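# Move the pink garment from laundry bag to bin

## Task

Lift the pink garment out of the open laundry bag and drop all of it into the bin. When finished, the second garment has to lie completely inside the bag, and the bag must rest on the table either standing or lying on its side. Release everything and pull the grippers away; anything that stays put only because the robot is holding it does not count.

## Robot and tools

Robot: two arms, left_arm and right_arm, each ending in a two-finger gripper. Their bases sit at (-0.024, +0.334, 0) m for left_arm and (+0.047, -0.264, 0) m for right_arm, each turned slightly about z. The shared scene frame has its origin on the table top midway between the arms, +z up, +x reaching out over the table, and left_arm on the +y side. The arm names do not say which side of a camera image they appear on.

Gripper frame: the fingers point along the gripper's +z axis and close along its y axis. The reported end_effector_position is the spot between the finger pads, about 1 cm short of the tips. Each arm has a wrist camera mount that sticks out near the gripper and can bump things.

execute_actions(actions): a list of actions run one after another. Each action is a table of up to 15 rows; each row lasts one control step (1/30 s), and if fewer than 15 rows are given the final row is repeated to fill 15 steps. Every row is one flat list of 14 numbers, each in [-1, 1], covering both arms even when only one moves: left_arm dx, dy, dz, rx, ry, rz, opening, then right_arm dx, dy, dz, rx, ry, rz, opening. The first six per arm are an offset, not a pose: a target displacement from that gripper's measured pose at the start of the action, expressed in the gripper's own axes. All rows of an action refer to that same start pose, so they do not add up. Scale: 1.0 equals 0.6 m of translation or 180 degrees of rotation; rx, ry, rz form a single rotation vector. Opening is absolute, not an offset: +1 is fully open (0.094 m), -1 closed. An empty list just returns the current state and images.

Each step the commanded pose is clipped to at most 70 mm and 16 degrees from where the gripper actually is, so big offsets need several actions; after an action the arm only continues to its last clipped pose. Position wins over orientation when both cannot be met.

move(target, speed, blocking): target is one 14-number row laid out as above, an offset in each gripper's own axes measured from the pose in the latest result that reported one. Each gripper follows a straight line toward its target; both paths finish together in 0.5 to 10 s, and are cut off at 10 s. speed is the path top speed in m/s, 0.002 to 0.5 (default 0.25), with turning capped at twice that in rad/s. Paths ignore obstacles and the other arm, and grippers can lag, drift or overshoot the speed, mainly near full reach. Faster contact and targets set deeper past a surface press harder. The opening is applied at the move's start. With blocking=false you get a result after 0.5 s while the arm keeps going; check with wait(0), and call wait or stop before sending new rows or moves. The result adds a move: line giving the ending (done, off_target, moving, held, fault) and any limits (paced = pose clipped; held = a safety check blocked steps, after which the arm may jump ahead fast), plus each gripper's distance from its target.

wait(seconds): 0 to 10; lets time pass with the last commands held; returns early if a running move finishes. stop(): brakes a running move, needing some distance; fingers keep moving. zoom_image(camera, region): enlarges part of the latest image; region [x0, y0, x1, y1] in pixels, top-left origin, at most 504 by 504. Cameras: cam_head_left, cam_head_right, cam_high, cam_left_wrist, cam_right_wrist, all 672x504; calibration (K, distortion, T_world_to_cam) was supplied and may be off by a few degrees and millimetres. read_manual(section) returns only licence text. finished_scene(scene) ends the current scene, given its number; it is final, so call it only once the goal holds on its own.

Result lines: left_arm: … | right_arm: … give each gripper's position (m) and quat_wxyz in the scene frame; reported positions can be somewhat wrong at long reach. Hand target lines show where the controller is now steering. pose unreachable means a clearance check altered that arm's command. grip_measured is the finger opening on the command scale; the last joint value is the opening in metres. Readings may be off by about 1 mm.

Practical notes: arms tend to settle a centimetre or more too low, and repeated zero offsets let them sag further. To keep an arm in place, send the correcting offset back to its intended pose in the first call of a reply and zeros afterwards, aiming higher if it still droops. To hold something, command an opening roughly 0.03 below grip_measured; a smaller gap gives a lighter grip. Thin cloth gets less grip force. Occasional tugs on held items or pushes on loose ones can occur.

Avoid: knocking rigid items such as the bag or bin off the table, dropping or flinging things, fast or deep pushes, and arms striking or squeezing each other. Long holding under load heats motors: a MOTOR HOT warning appears at 75 °C, at 90 °C that arm is halted for 10 s, and at 100 °C it goes limp and falls. FAULT lines report such stops. The simulation keeps running while you compose replies, holding the last command, so be brief and move smoothly.

Each tool is called after ">>>" in YAML: its name, and indented under it one key for each argument.

## Session

>>> execute_actions:
  actions: []

Scene clock: 0.00 s.
left_arm: end_effector_position=(+0.1861, +0.5286, +0.1766) grip_measured=+1.000 end_effector_quat_wxyz=(-0.384, +0.877, -0.216, +0.192) | right_arm: end_effector_position=(+0.3708, -0.5254, +0.2540) grip_measured=+1.000 end_effector_quat_wxyz=(+0.463, -0.150, +0.866, -0.117)
Joint positions: left_arm=[ 0.511  0.842  0.676 -0.53  -0.182 -1.943  0.094] | right_arm=[-1.028  1.513  1.349 -0.636 -0.709 -1.008  0.094]
Joint velocities: left_arm=[-0.007 -0.002  0.002 -0.051  0.007  0.007  0.   ] | right_arm=[ 0.007 -0.007 -0.007  0.022 -0.095 -0.022  0.   ]
Hand target (left_arm): +0.186, +0.530, +0.183; -0.392, +0.873, -0.215, +0.194
Hand target (right_arm): +0.372, -0.524, +0.266; +0.474, -0.157, +0.858, -0.125

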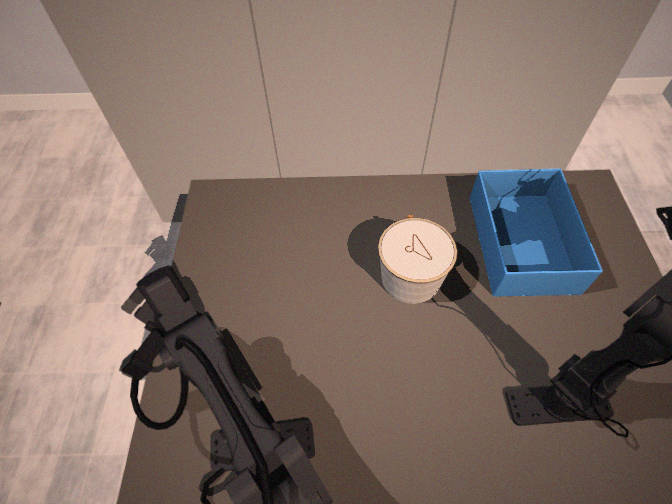

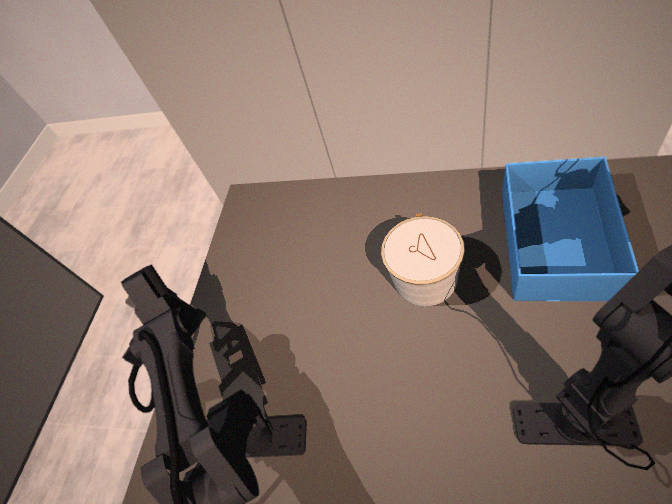

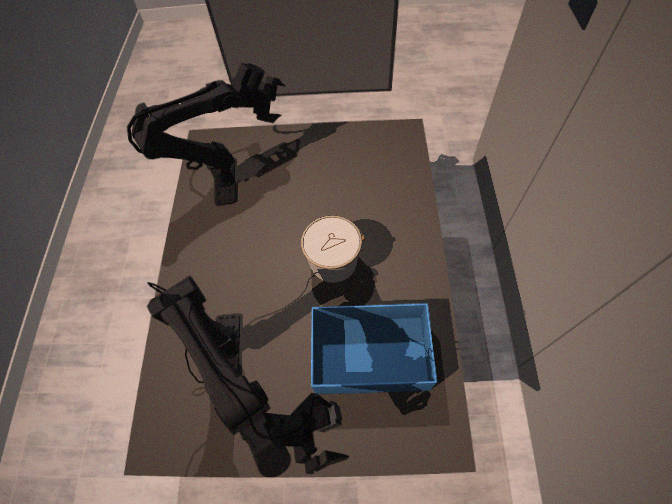

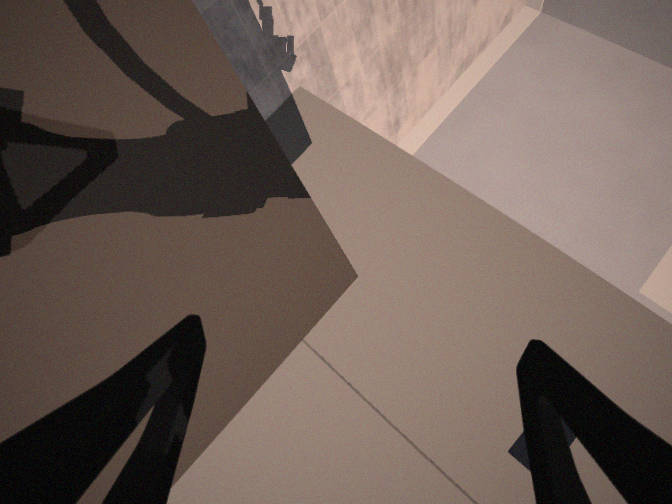

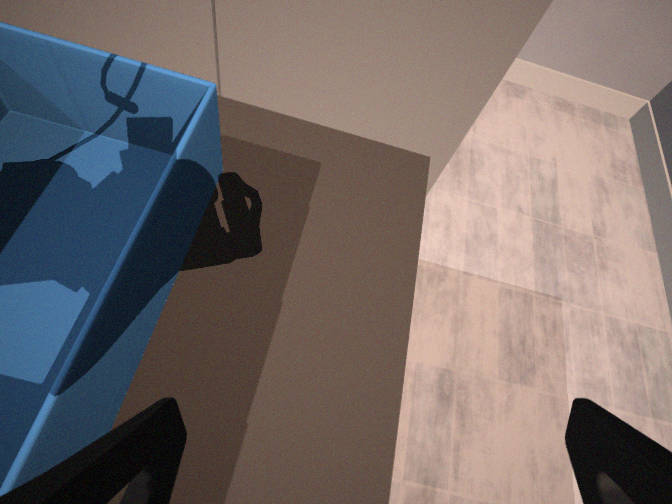

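>>> zoom_image:
  camera: "cam_head_left"
  region: [340, 190, 500, 310]

>>> zoom_image:
  camera: "cam_high"
  region: [270, 200, 410, 305]

Region (340, 190, 500, 310) of cam_head_left's 672x504 image, scaled by 3.150, with more detail than that image has; it fills the top 378 rows of this view, and the rest is white.

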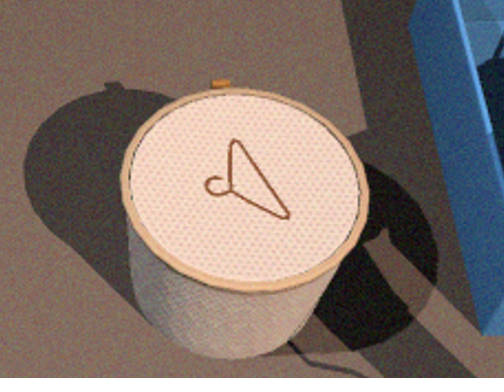

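Region (270, 200, 410, 305) of cam_high's 672x504 image, scaled by 3.600, with more detail than that image has; it fills the top 378 rows of this view, and the rest is white.

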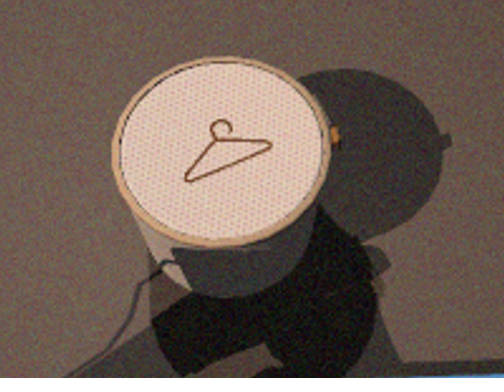

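>>> move:
  target: [0,0,0,0,0,0,1,-0.24,0.758,-0.033,-0.078,0.309,0.1,1]

Scene clock: 38.00 s.
left_arm: end_effector_position=(+0.1861, +0.5286, +0.1766) grip_measured=+1.000 end_effector_quat_wxyz=(-0.384, +0.877, -0.216, +0.192) | right_arm: end_effector_position=(+0.3591, -0.0447, +0.2264) grip_measured=+1.000 end_effector_quat_wxyz=(+0.077, -0.009, +0.995, +0.062)
Joint positions: left_arm=[ 0.511  0.842  0.676 -0.53  -0.182 -1.943  0.094] | right_arm=[ 0.538  1.885  2.054 -1.542 -0.016  0.586  0.094]
Joint velocities: left_arm=[-0.012  0.007 -0.002  0.007  0.037  0.022  0.   ] | right_arm=[-0.007  0.002 -0.002 -0.081 -0.037 -0.051  0.   ]
Hand target (left_arm): +0.186, +0.529, +0.177; -0.384, +0.877, -0.216, +0.192
Hand target (right_arm): +0.359, -0.043, +0.235; +0.083, -0.003, +0.994, +0.071
Off the commanded pose (left_arm): 0.000 m, 0 deg.
Off the commanded pose (right_arm): 0.008 m, 11 deg.
joint sent to its limit (right arm) — the command would take joint 4 (wrist pitch) past its lower limit, so that joint was sent only as far as its limit.
move: off_target (right_arm)
camera_calibration (this result's frames):
cam_right_wrist: T_world_to_cam=[[-0.04721, -0.97671, -0.209304, 0.0284223], [-0.955375, -0.017018, 0.294905, 0.319483], [-0.291598, 0.213887, -0.932321, 0.421532], [0, 0, 0, 1]] pos_world=[0.429486, -0.0569629, 0.304735]

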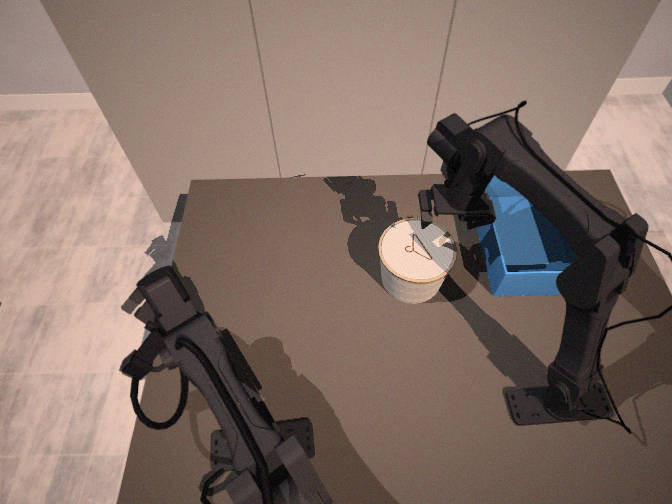

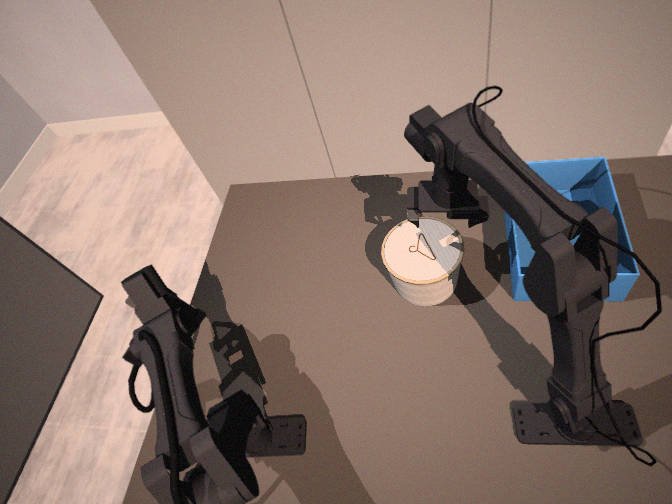

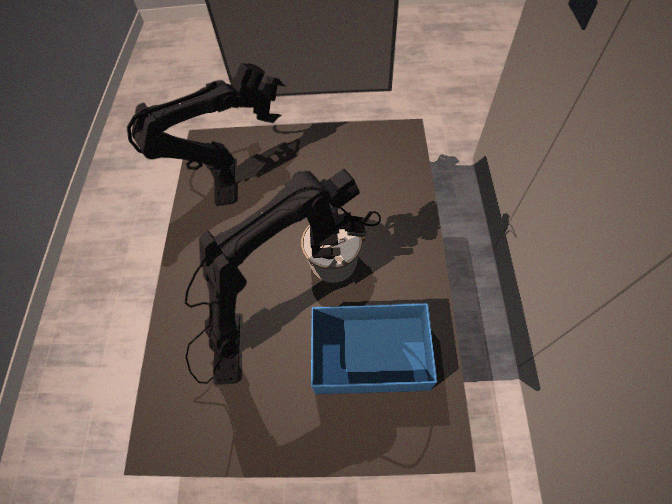

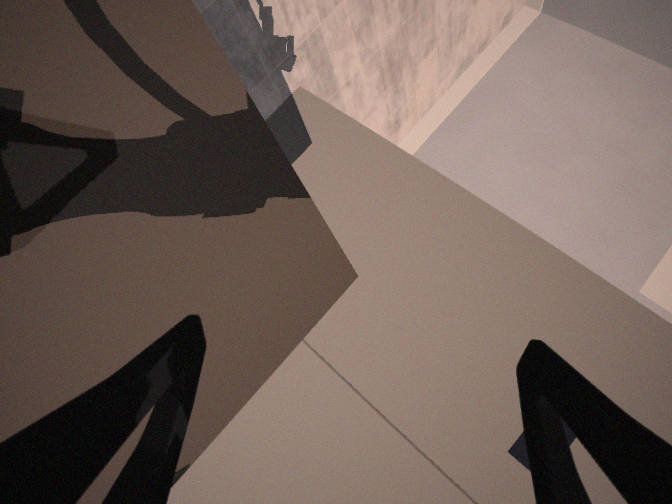

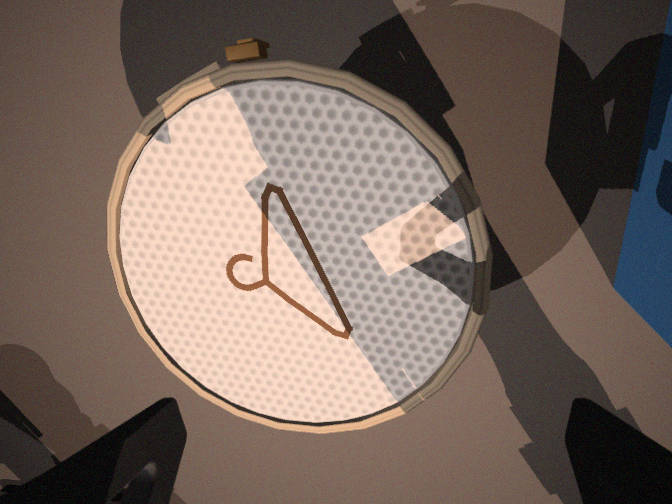

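>>> move:
  target: [0,0,0,0,0,0,1,-0.2,0.04,0.09,0,0.05,0,0]

Scene clock: 45.27 s.
left_arm: end_effector_position=(+0.1861, +0.5286, +0.1766) grip_measured=+1.000 end_effector_quat_wxyz=(-0.384, +0.877, -0.216, +0.192) | right_arm: end_effector_position=(+0.4807, -0.0144, +0.1754) grip_measured=+0.001 end_effector_quat_wxyz=(+0.090, -0.001, +0.990, +0.104)
Joint positions: left_arm=[ 0.511  0.842  0.676 -0.53  -0.182 -1.943  0.094] | right_arm=[ 0.42   2.392  2.631 -1.552 -0.1    0.496  0.047]
Joint velocities: left_arm=[-0.012  0.007 -0.012  0.007  0.066 -0.037  0.   ] | right_arm=[-0.017 -0.022  0.002 -0.037 -0.037  0.007  0.001]
Hand target (left_arm): +0.186, +0.529, +0.177; -0.384, +0.877, -0.216, +0.192
Hand target (right_arm): +0.483, -0.014, +0.190; +0.106, -0.007, +0.987, +0.117
Off the commanded pose (left_arm): 0.000 m, 0 deg.
Off the commanded pose (right_arm): 0.020 m, 12 deg.
joint sent to its limit (right arm) — the command would take joint 4 (wrist pitch) past its lower limit, so that joint was sent only as far as its limit.
move: off_target (right_arm)
camera_calibration (this result's frames):
cam_right_wrist: T_world_to_cam=[[-0.0522278, -0.954226, -0.294492, 0.0707461], [-0.962513, -0.0304968, 0.269517, 0.458895], [-0.266161, 0.297529, -0.916861, 0.389222], [0, 0, 0, 1]] pos_world=[0.548983, -0.0343023, 0.254017]

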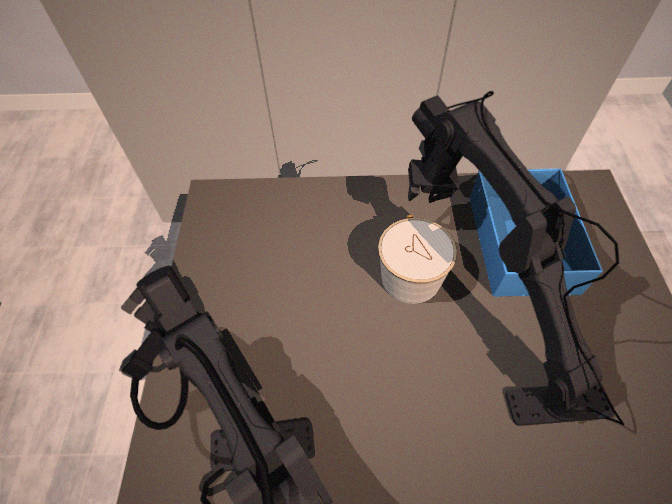

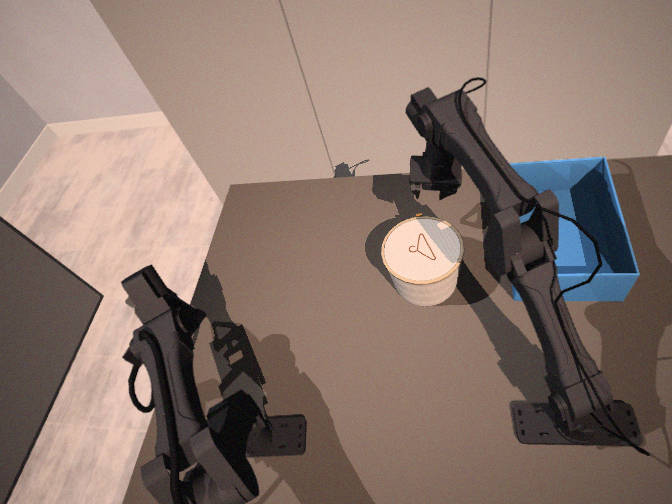

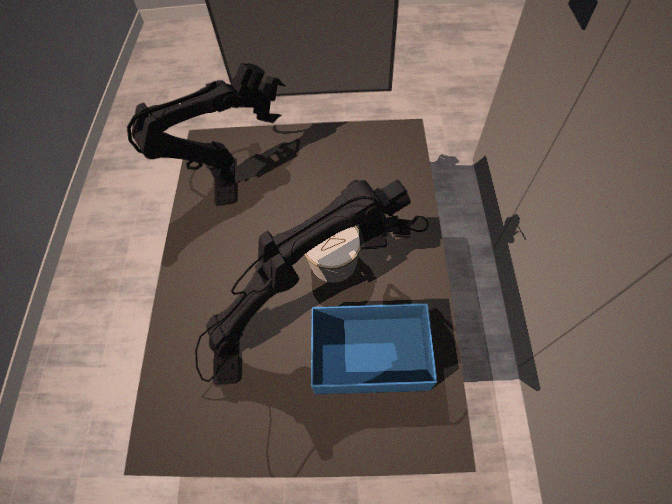

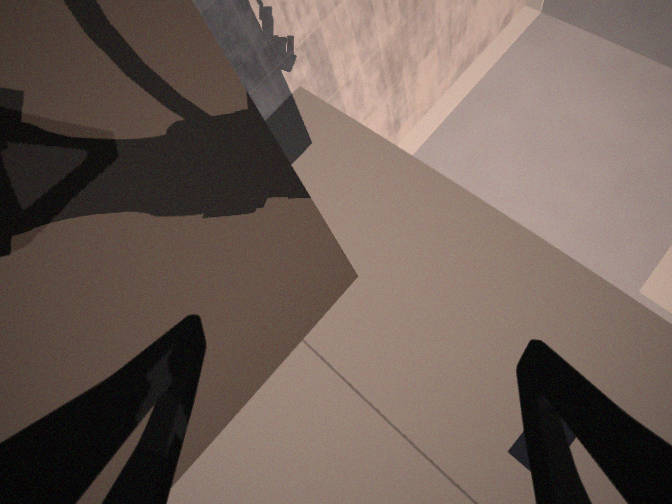

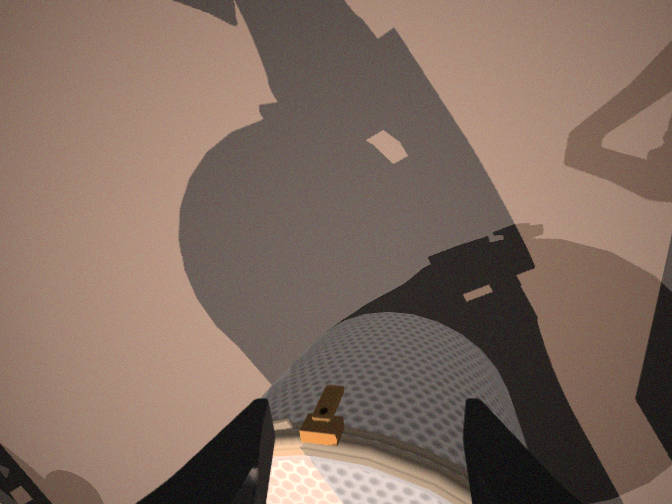

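>>> move:
  target: [0,0,0,0,0,0,1,0.273,-0.073,-0.092,-0.019,-0.015,0.249,-0.4]

Scene clock: 60.63 s.
left_arm: end_effector_position=(+0.1861, +0.5286, +0.1766) grip_measured=+1.000 end_effector_quat_wxyz=(-0.384, +0.877, -0.216, +0.192) | right_arm: end_effector_position=(+0.3116, -0.0669, +0.1902) grip_measured=-0.399 end_effector_quat_wxyz=(+0.048, +0.377, +0.913, +0.150)
Joint positions: left_arm=[ 0.511  0.842  0.676 -0.53  -0.182 -1.943  0.094] | right_arm=[ 0.527  1.521  1.457 -1.201 -0.085  1.388  0.028]
Joint velocities: left_arm=[-0.007 -0.027 -0.007 -0.066  0.037  0.037  0.   ] | right_arm=[-0.007 -0.007  0.002  0.051  0.007  0.081  0.001]
Hand target (left_arm): +0.186, +0.529, +0.177; -0.384, +0.877, -0.216, +0.192
Hand target (right_arm): +0.312, -0.066, +0.197; +0.064, +0.377, +0.910, +0.162
Off the commanded pose (left_arm): 0.000 m, 0 deg.
Off the commanded pose (right_arm): 0.001 m, 2 deg.
move: done
camera_calibration (this result's frames):
cam_right_wrist: T_world_to_cam=[[-0.71611, -0.586168, -0.378937, 0.26369], [-0.695938, 0.55804, 0.451954, 0.212168], [-0.0534588, 0.587365, -0.807554, 0.305693], [0, 0, 0, 1]] pos_world=[0.352829, -0.143385, 0.250896]

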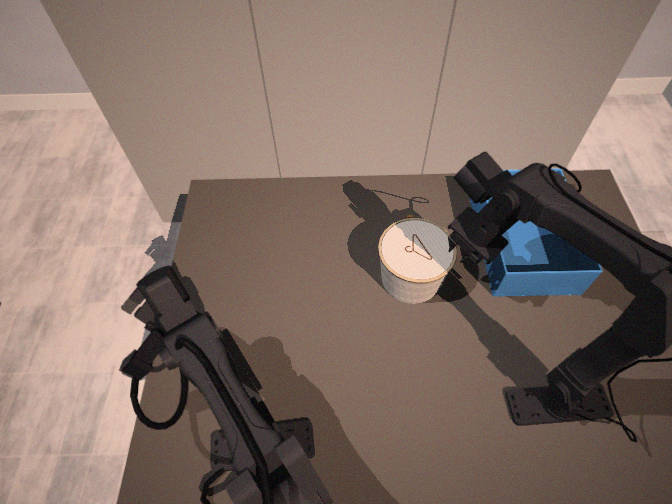

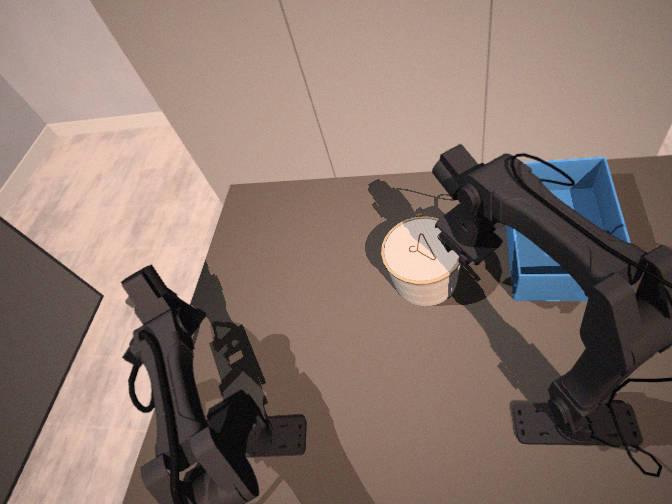

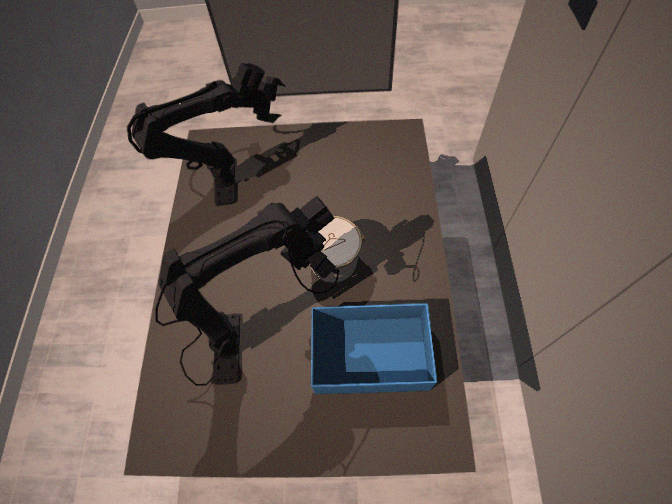

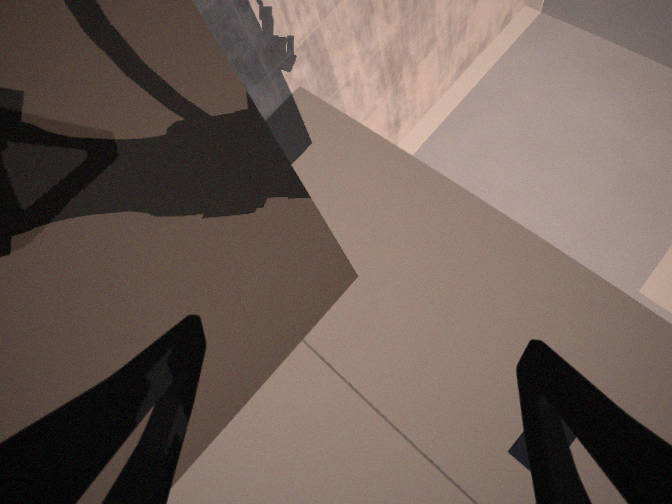

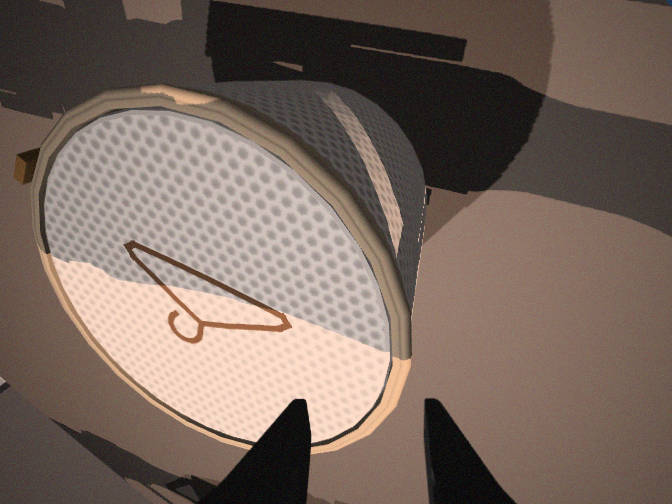

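>>> move:
  target: [0,0,0,0,0,0,1,0,-0.017,0.075,0,0,0,-0.4]
  speed: 0.1

Scene clock: 68.90 s.
left_arm: end_effector_position=(+0.1861, +0.5286, +0.1766) grip_measured=+1.000 end_effector_quat_wxyz=(-0.384, +0.877, -0.216, +0.192) | right_arm: end_effector_position=(+0.3121, -0.0667, +0.1444) grip_measured=-0.399 end_effector_quat_wxyz=(+0.045, +0.379, +0.913, +0.144)
Joint positions: left_arm=[ 0.511  0.842  0.676 -0.53  -0.182 -1.943  0.094] | right_arm=[ 0.527  1.521  1.279 -1.037 -0.084  1.391  0.028]
Joint velocities: left_arm=[-0.012 -0.002  0.002  0.051 -0.051 -0.095  0.   ] | right_arm=[ 0.012  0.012 -0.007 -0.022  0.022  0.037 -0.   ]
Hand target (left_arm): +0.186, +0.529, +0.177; -0.384, +0.877, -0.216, +0.192
Hand target (right_arm): +0.313, -0.063, +0.144; +0.048, +0.377, +0.913, +0.150
Off the commanded pose (left_arm): 0.000 m, 0 deg.
Off the commanded pose (right_arm): 0.004 m, 1 deg.
move: done
camera_calibration (this result's frames):
cam_right_wrist: T_world_to_cam=[[-0.722177, -0.587139, -0.36569, 0.246784], [-0.688969, 0.563565, 0.455759, 0.230753], [-0.0615033, 0.581088, -0.811514, 0.271325], [0, 0, 0, 1]] pos_world=[0.353891, -0.142812, 0.205263]

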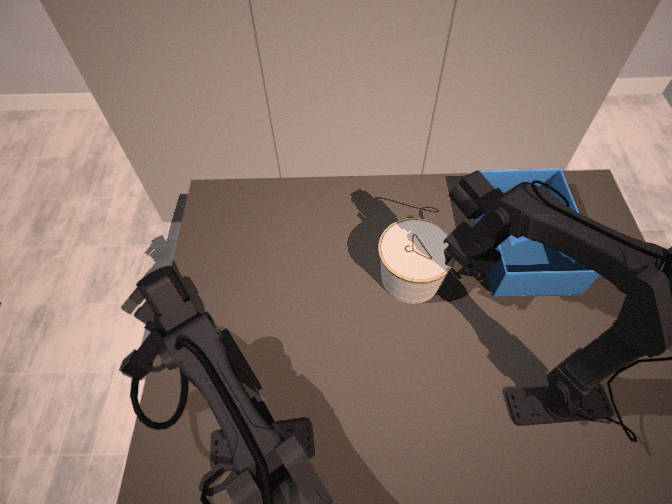

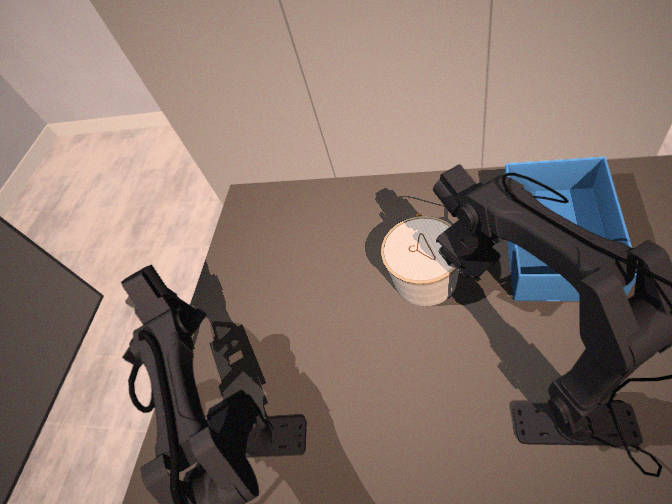

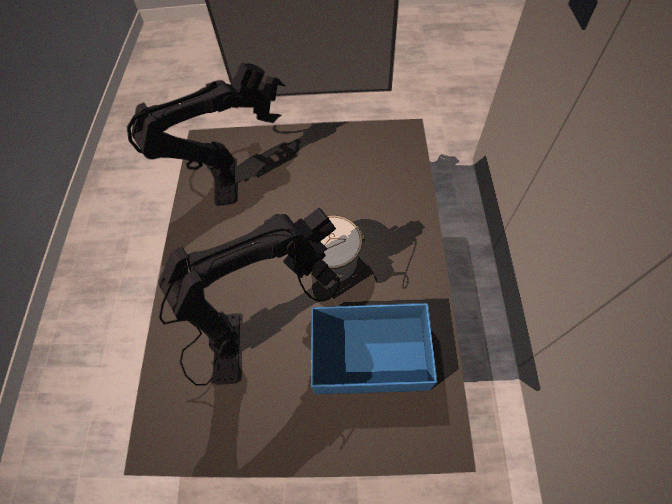

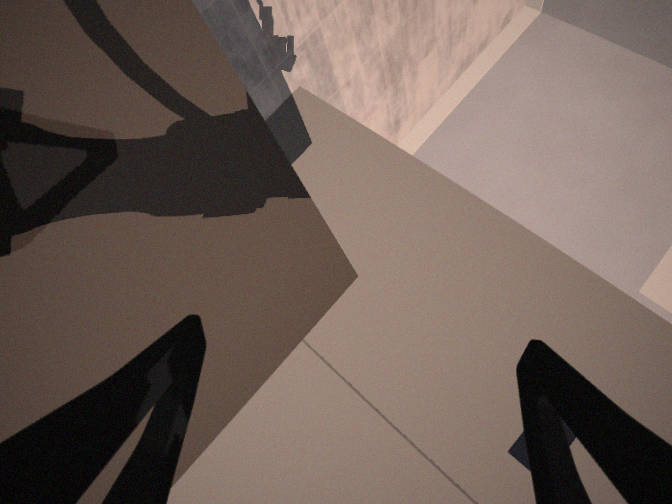

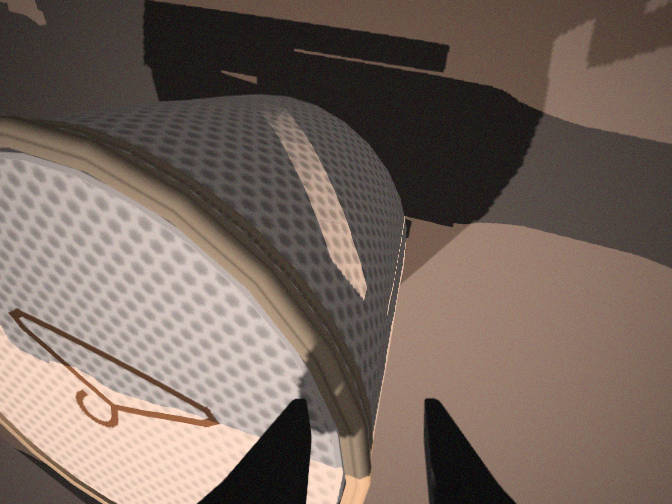

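>>> execute_actions:
  actions:
    - [[0,0,0,0,0,0,1,0,0.008,0.02,0,0,0,-0.5]]
    - [[0,0,0,0,0,0,1,0,0,0,0,0,0,-0.9]]

>>> move:
  target: [0,0,0,0,0,0,1,0,0.04,-0.08,0,0,0,-0.9]
  speed: 0.06

Scene clock: 75.20 s.
left_arm: end_effector_position=(+0.1861, +0.5286, +0.1766) grip_measured=+1.000 end_effector_quat_wxyz=(-0.384, +0.877, -0.216, +0.192) | right_arm: end_effector_position=(+0.3198, -0.0605, +0.1412) grip_measured=-0.882 end_effector_quat_wxyz=(+0.048, +0.378, +0.912, +0.154)
Joint positions: left_arm=[ 0.511  0.842  0.676 -0.53  -0.182 -1.943  0.094] | right_arm=[ 0.527  1.541  1.279 -0.998 -0.089  1.391  0.006]
Joint velocities: left_arm=[-0.002 -0.017 -0.012 -0.037 -0.007 -0.037  0.   ] | right_arm=[-0.007  0.007 -0.007 -0.051 -0.066  0.022 -0.002]
Hand target (left_arm): +0.186, +0.529, +0.177; -0.384, +0.877, -0.216, +0.192
Hand target (right_arm): +0.318, -0.063, +0.140; +0.047, +0.379, +0.912, +0.148
Off the commanded pose (left_arm): 0.000 m, 0 deg.
Off the commanded pose (right_arm): 0.003 m, 1 deg.
camera_calibration (this result's frames):
cam_right_wrist: T_world_to_cam=[[-0.715883, -0.582863, -0.384424, 0.255684], [-0.69633, 0.555505, 0.454465, 0.236079], [-0.0513414, 0.593029, -0.803542, 0.26188], [0, 0, 0, 1]] pos_world=[0.360874, -0.137416, 0.201433]

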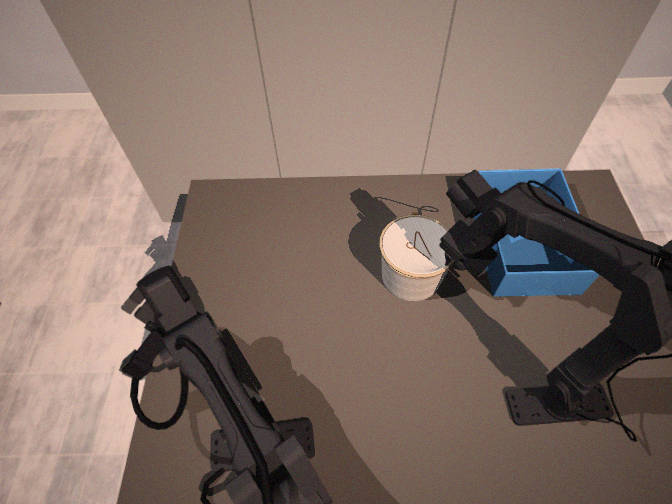

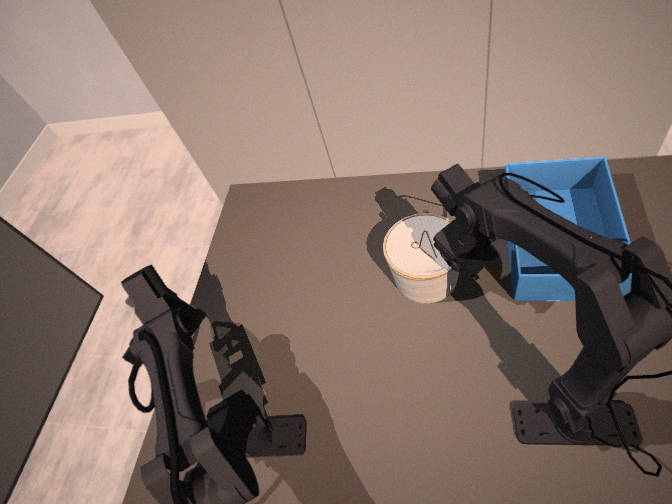

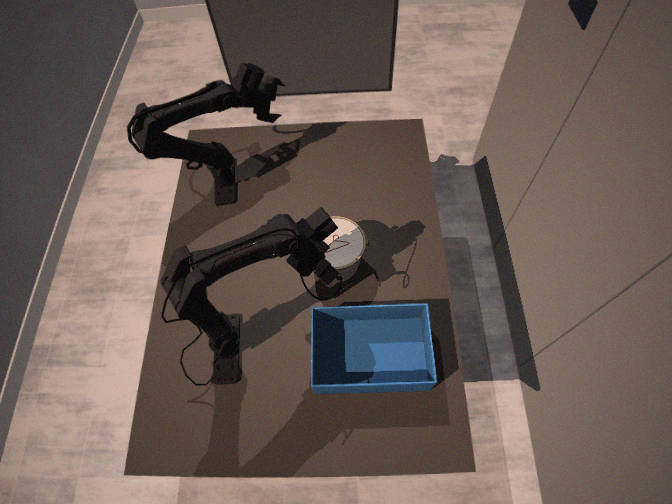

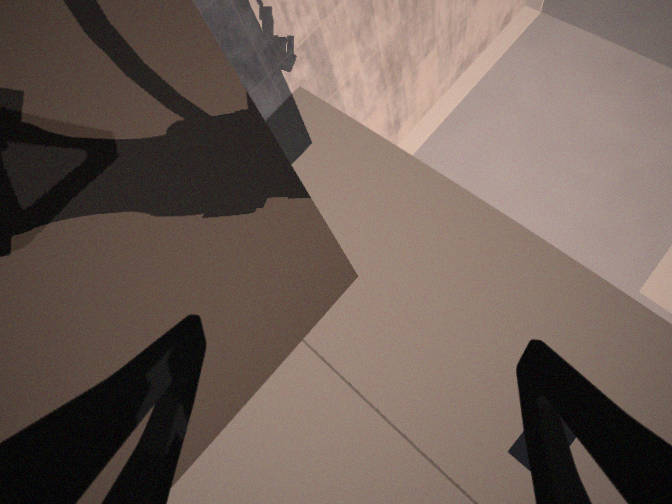

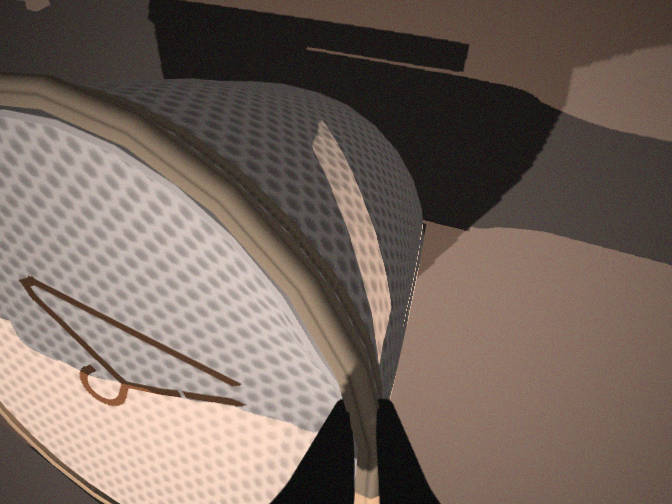

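Scene clock: 76.57 s.
left_arm: end_effector_position=(+0.1861, +0.5286, +0.1766) grip_measured=+1.000 end_effector_quat_wxyz=(-0.384, +0.877, -0.216, +0.192) | right_arm: end_effector_position=(+0.3260, -0.0559, +0.1888) grip_measured=-0.892 end_effector_quat_wxyz=(+0.048, +0.377, +0.912, +0.155)
Joint positions: left_arm=[ 0.511  0.842  0.676 -0.53  -0.182 -1.943  0.094] | right_arm=[ 0.527  1.581  1.508 -1.184 -0.091  1.391  0.005]
Joint velocities: left_arm=[-0.017 -0.002 -0.002 -0.066  0.037  0.022  0.   ] | right_arm=[-0.007  0.007 -0.017 -0.037  0.007  0.007 -0.   ]
Hand target (left_arm): +0.186, +0.529, +0.177; -0.384, +0.877, -0.216, +0.192
Hand target (right_arm): +0.327, -0.056, +0.194; +0.048, +0.378, +0.912, +0.154
Off the commanded pose (left_arm): 0.000 m, 0 deg.
Off the commanded pose (right_arm): 0.005 m, 0 deg.
move: done
camera_calibration (this result's frames):
cam_right_wrist: T_world_to_cam=[[-0.715199, -0.58221, -0.38668, 0.281312], [-0.697059, 0.553831, 0.45539, 0.216163], [-0.0509767, 0.595233, -0.801934, 0.297483], [0, 0, 0, 1]] pos_world=[0.367037, -0.133007, 0.248901]

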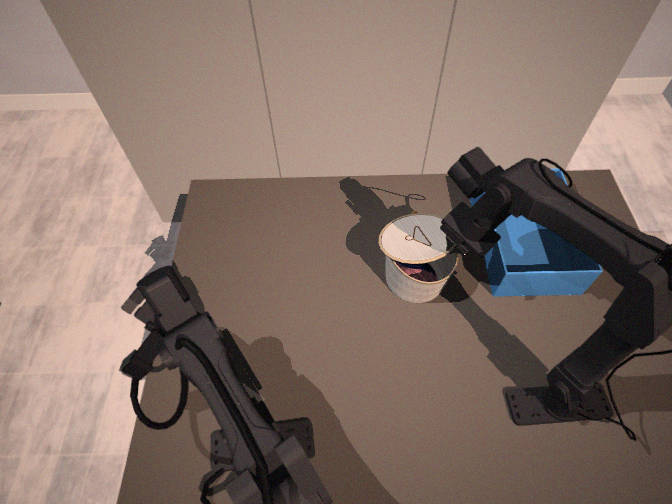

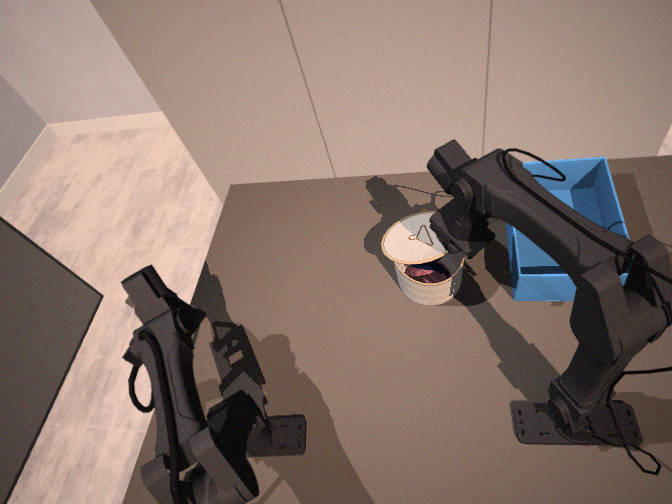

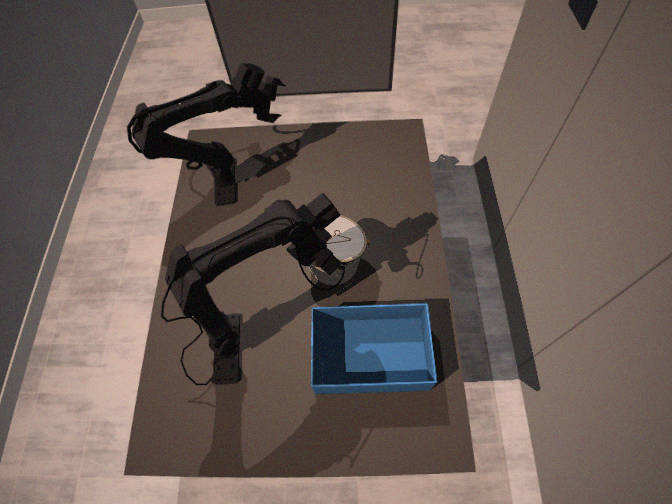

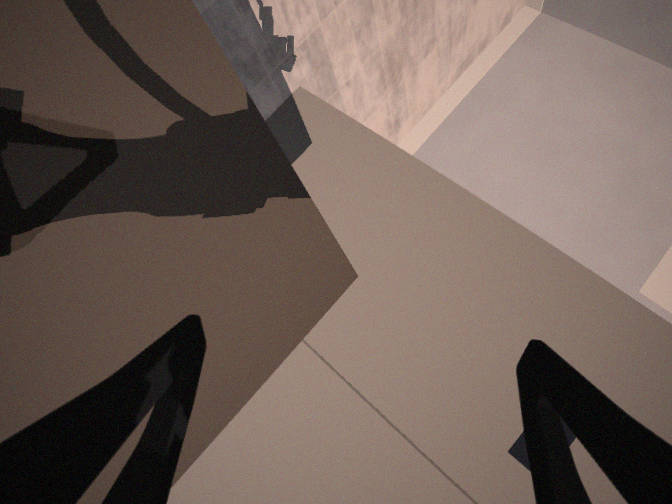

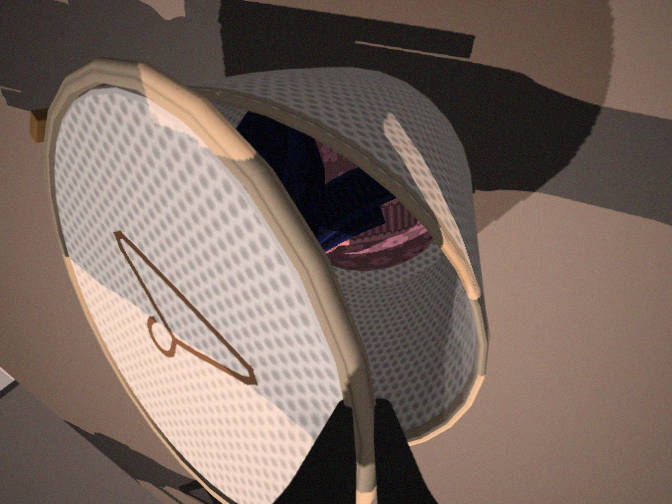

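>>> move:
  target: [0,0,0,0,0,0,1,-0.037,0.152,-0.108,0,0,0,-0.93]
  speed: 0.08

Scene clock: 84.33 s.
left_arm: end_effector_position=(+0.1861, +0.5286, +0.1766) grip_measured=+1.000 end_effector_quat_wxyz=(-0.384, +0.877, -0.216, +0.192) | right_arm: end_effector_position=(+0.3874, -0.0243, +0.2683) grip_measured=-0.918 end_effector_quat_wxyz=(+0.059, +0.380, +0.907, +0.174)
Joint positions: left_arm=[ 0.511  0.842  0.676 -0.53  -0.182 -1.943  0.094] | right_arm=[ 0.504  1.95   2.282 -1.546 -0.1    1.38   0.004]
Joint velocities: left_arm=[ 0.002  0.012  0.002 -0.066  0.051 -0.022  0.   ] | right_arm=[ 0.002 -0.007  0.002 -0.022 -0.066  0.022 -0.   ]
Hand target (left_arm): +0.186, +0.529, +0.177; -0.384, +0.877, -0.216, +0.192
Hand target (right_arm): +0.391, -0.027, +0.276; +0.066, +0.377, +0.906, +0.182
Off the commanded pose (left_arm): 0.000 m, 0 deg.
Off the commanded pose (right_arm): 0.011 m, 3 deg.
joint sent to its limit (right arm) — the command would take joint 4 (wrist pitch) past its lower limit, so that joint was sent only as far as its limit.
move: off_target (right_arm)
camera_calibration (this result's frames):
cam_right_wrist: T_world_to_cam=[[-0.707088, -0.563744, -0.426872, 0.382513], [-0.706898, 0.548197, 0.446963, 0.211166], [-0.017963, 0.617797, -0.786132, 0.329072], [0, 0, 0, 1]] pos_world=[0.425654, -0.103421, 0.327595]

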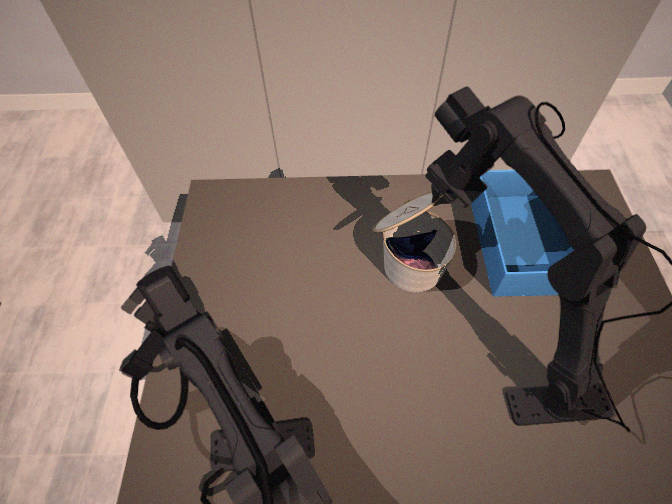

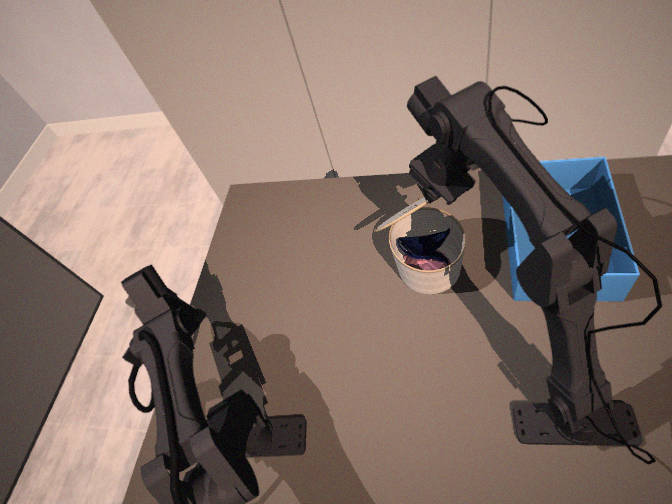

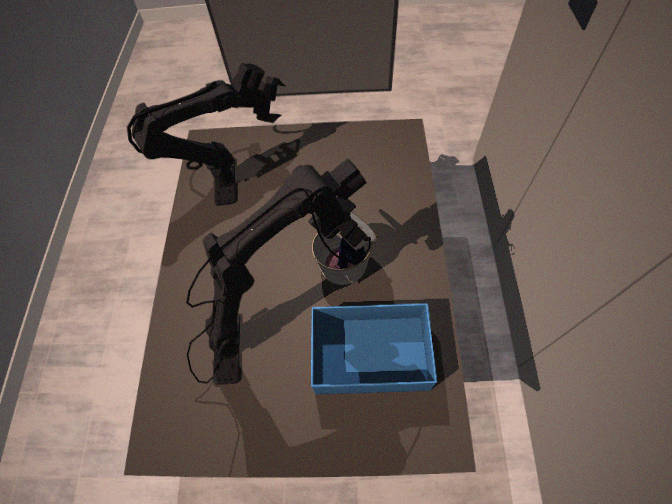

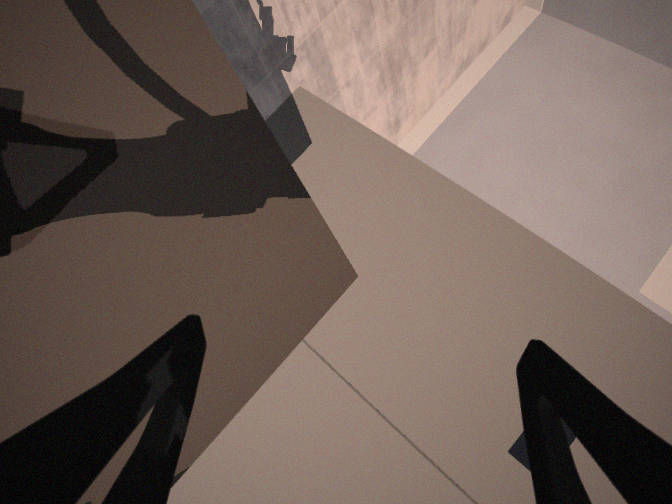

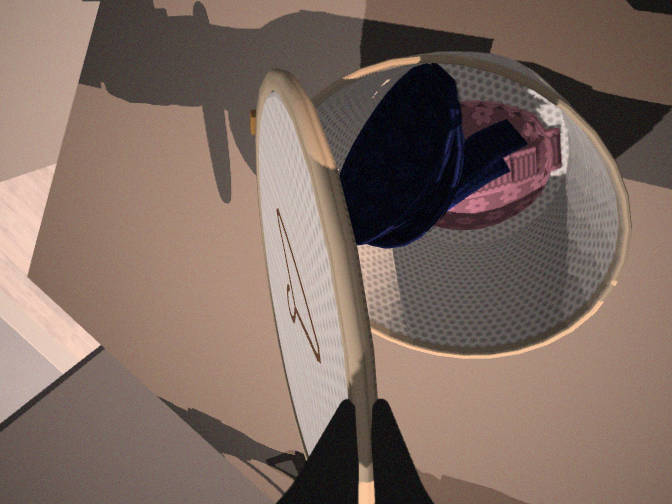

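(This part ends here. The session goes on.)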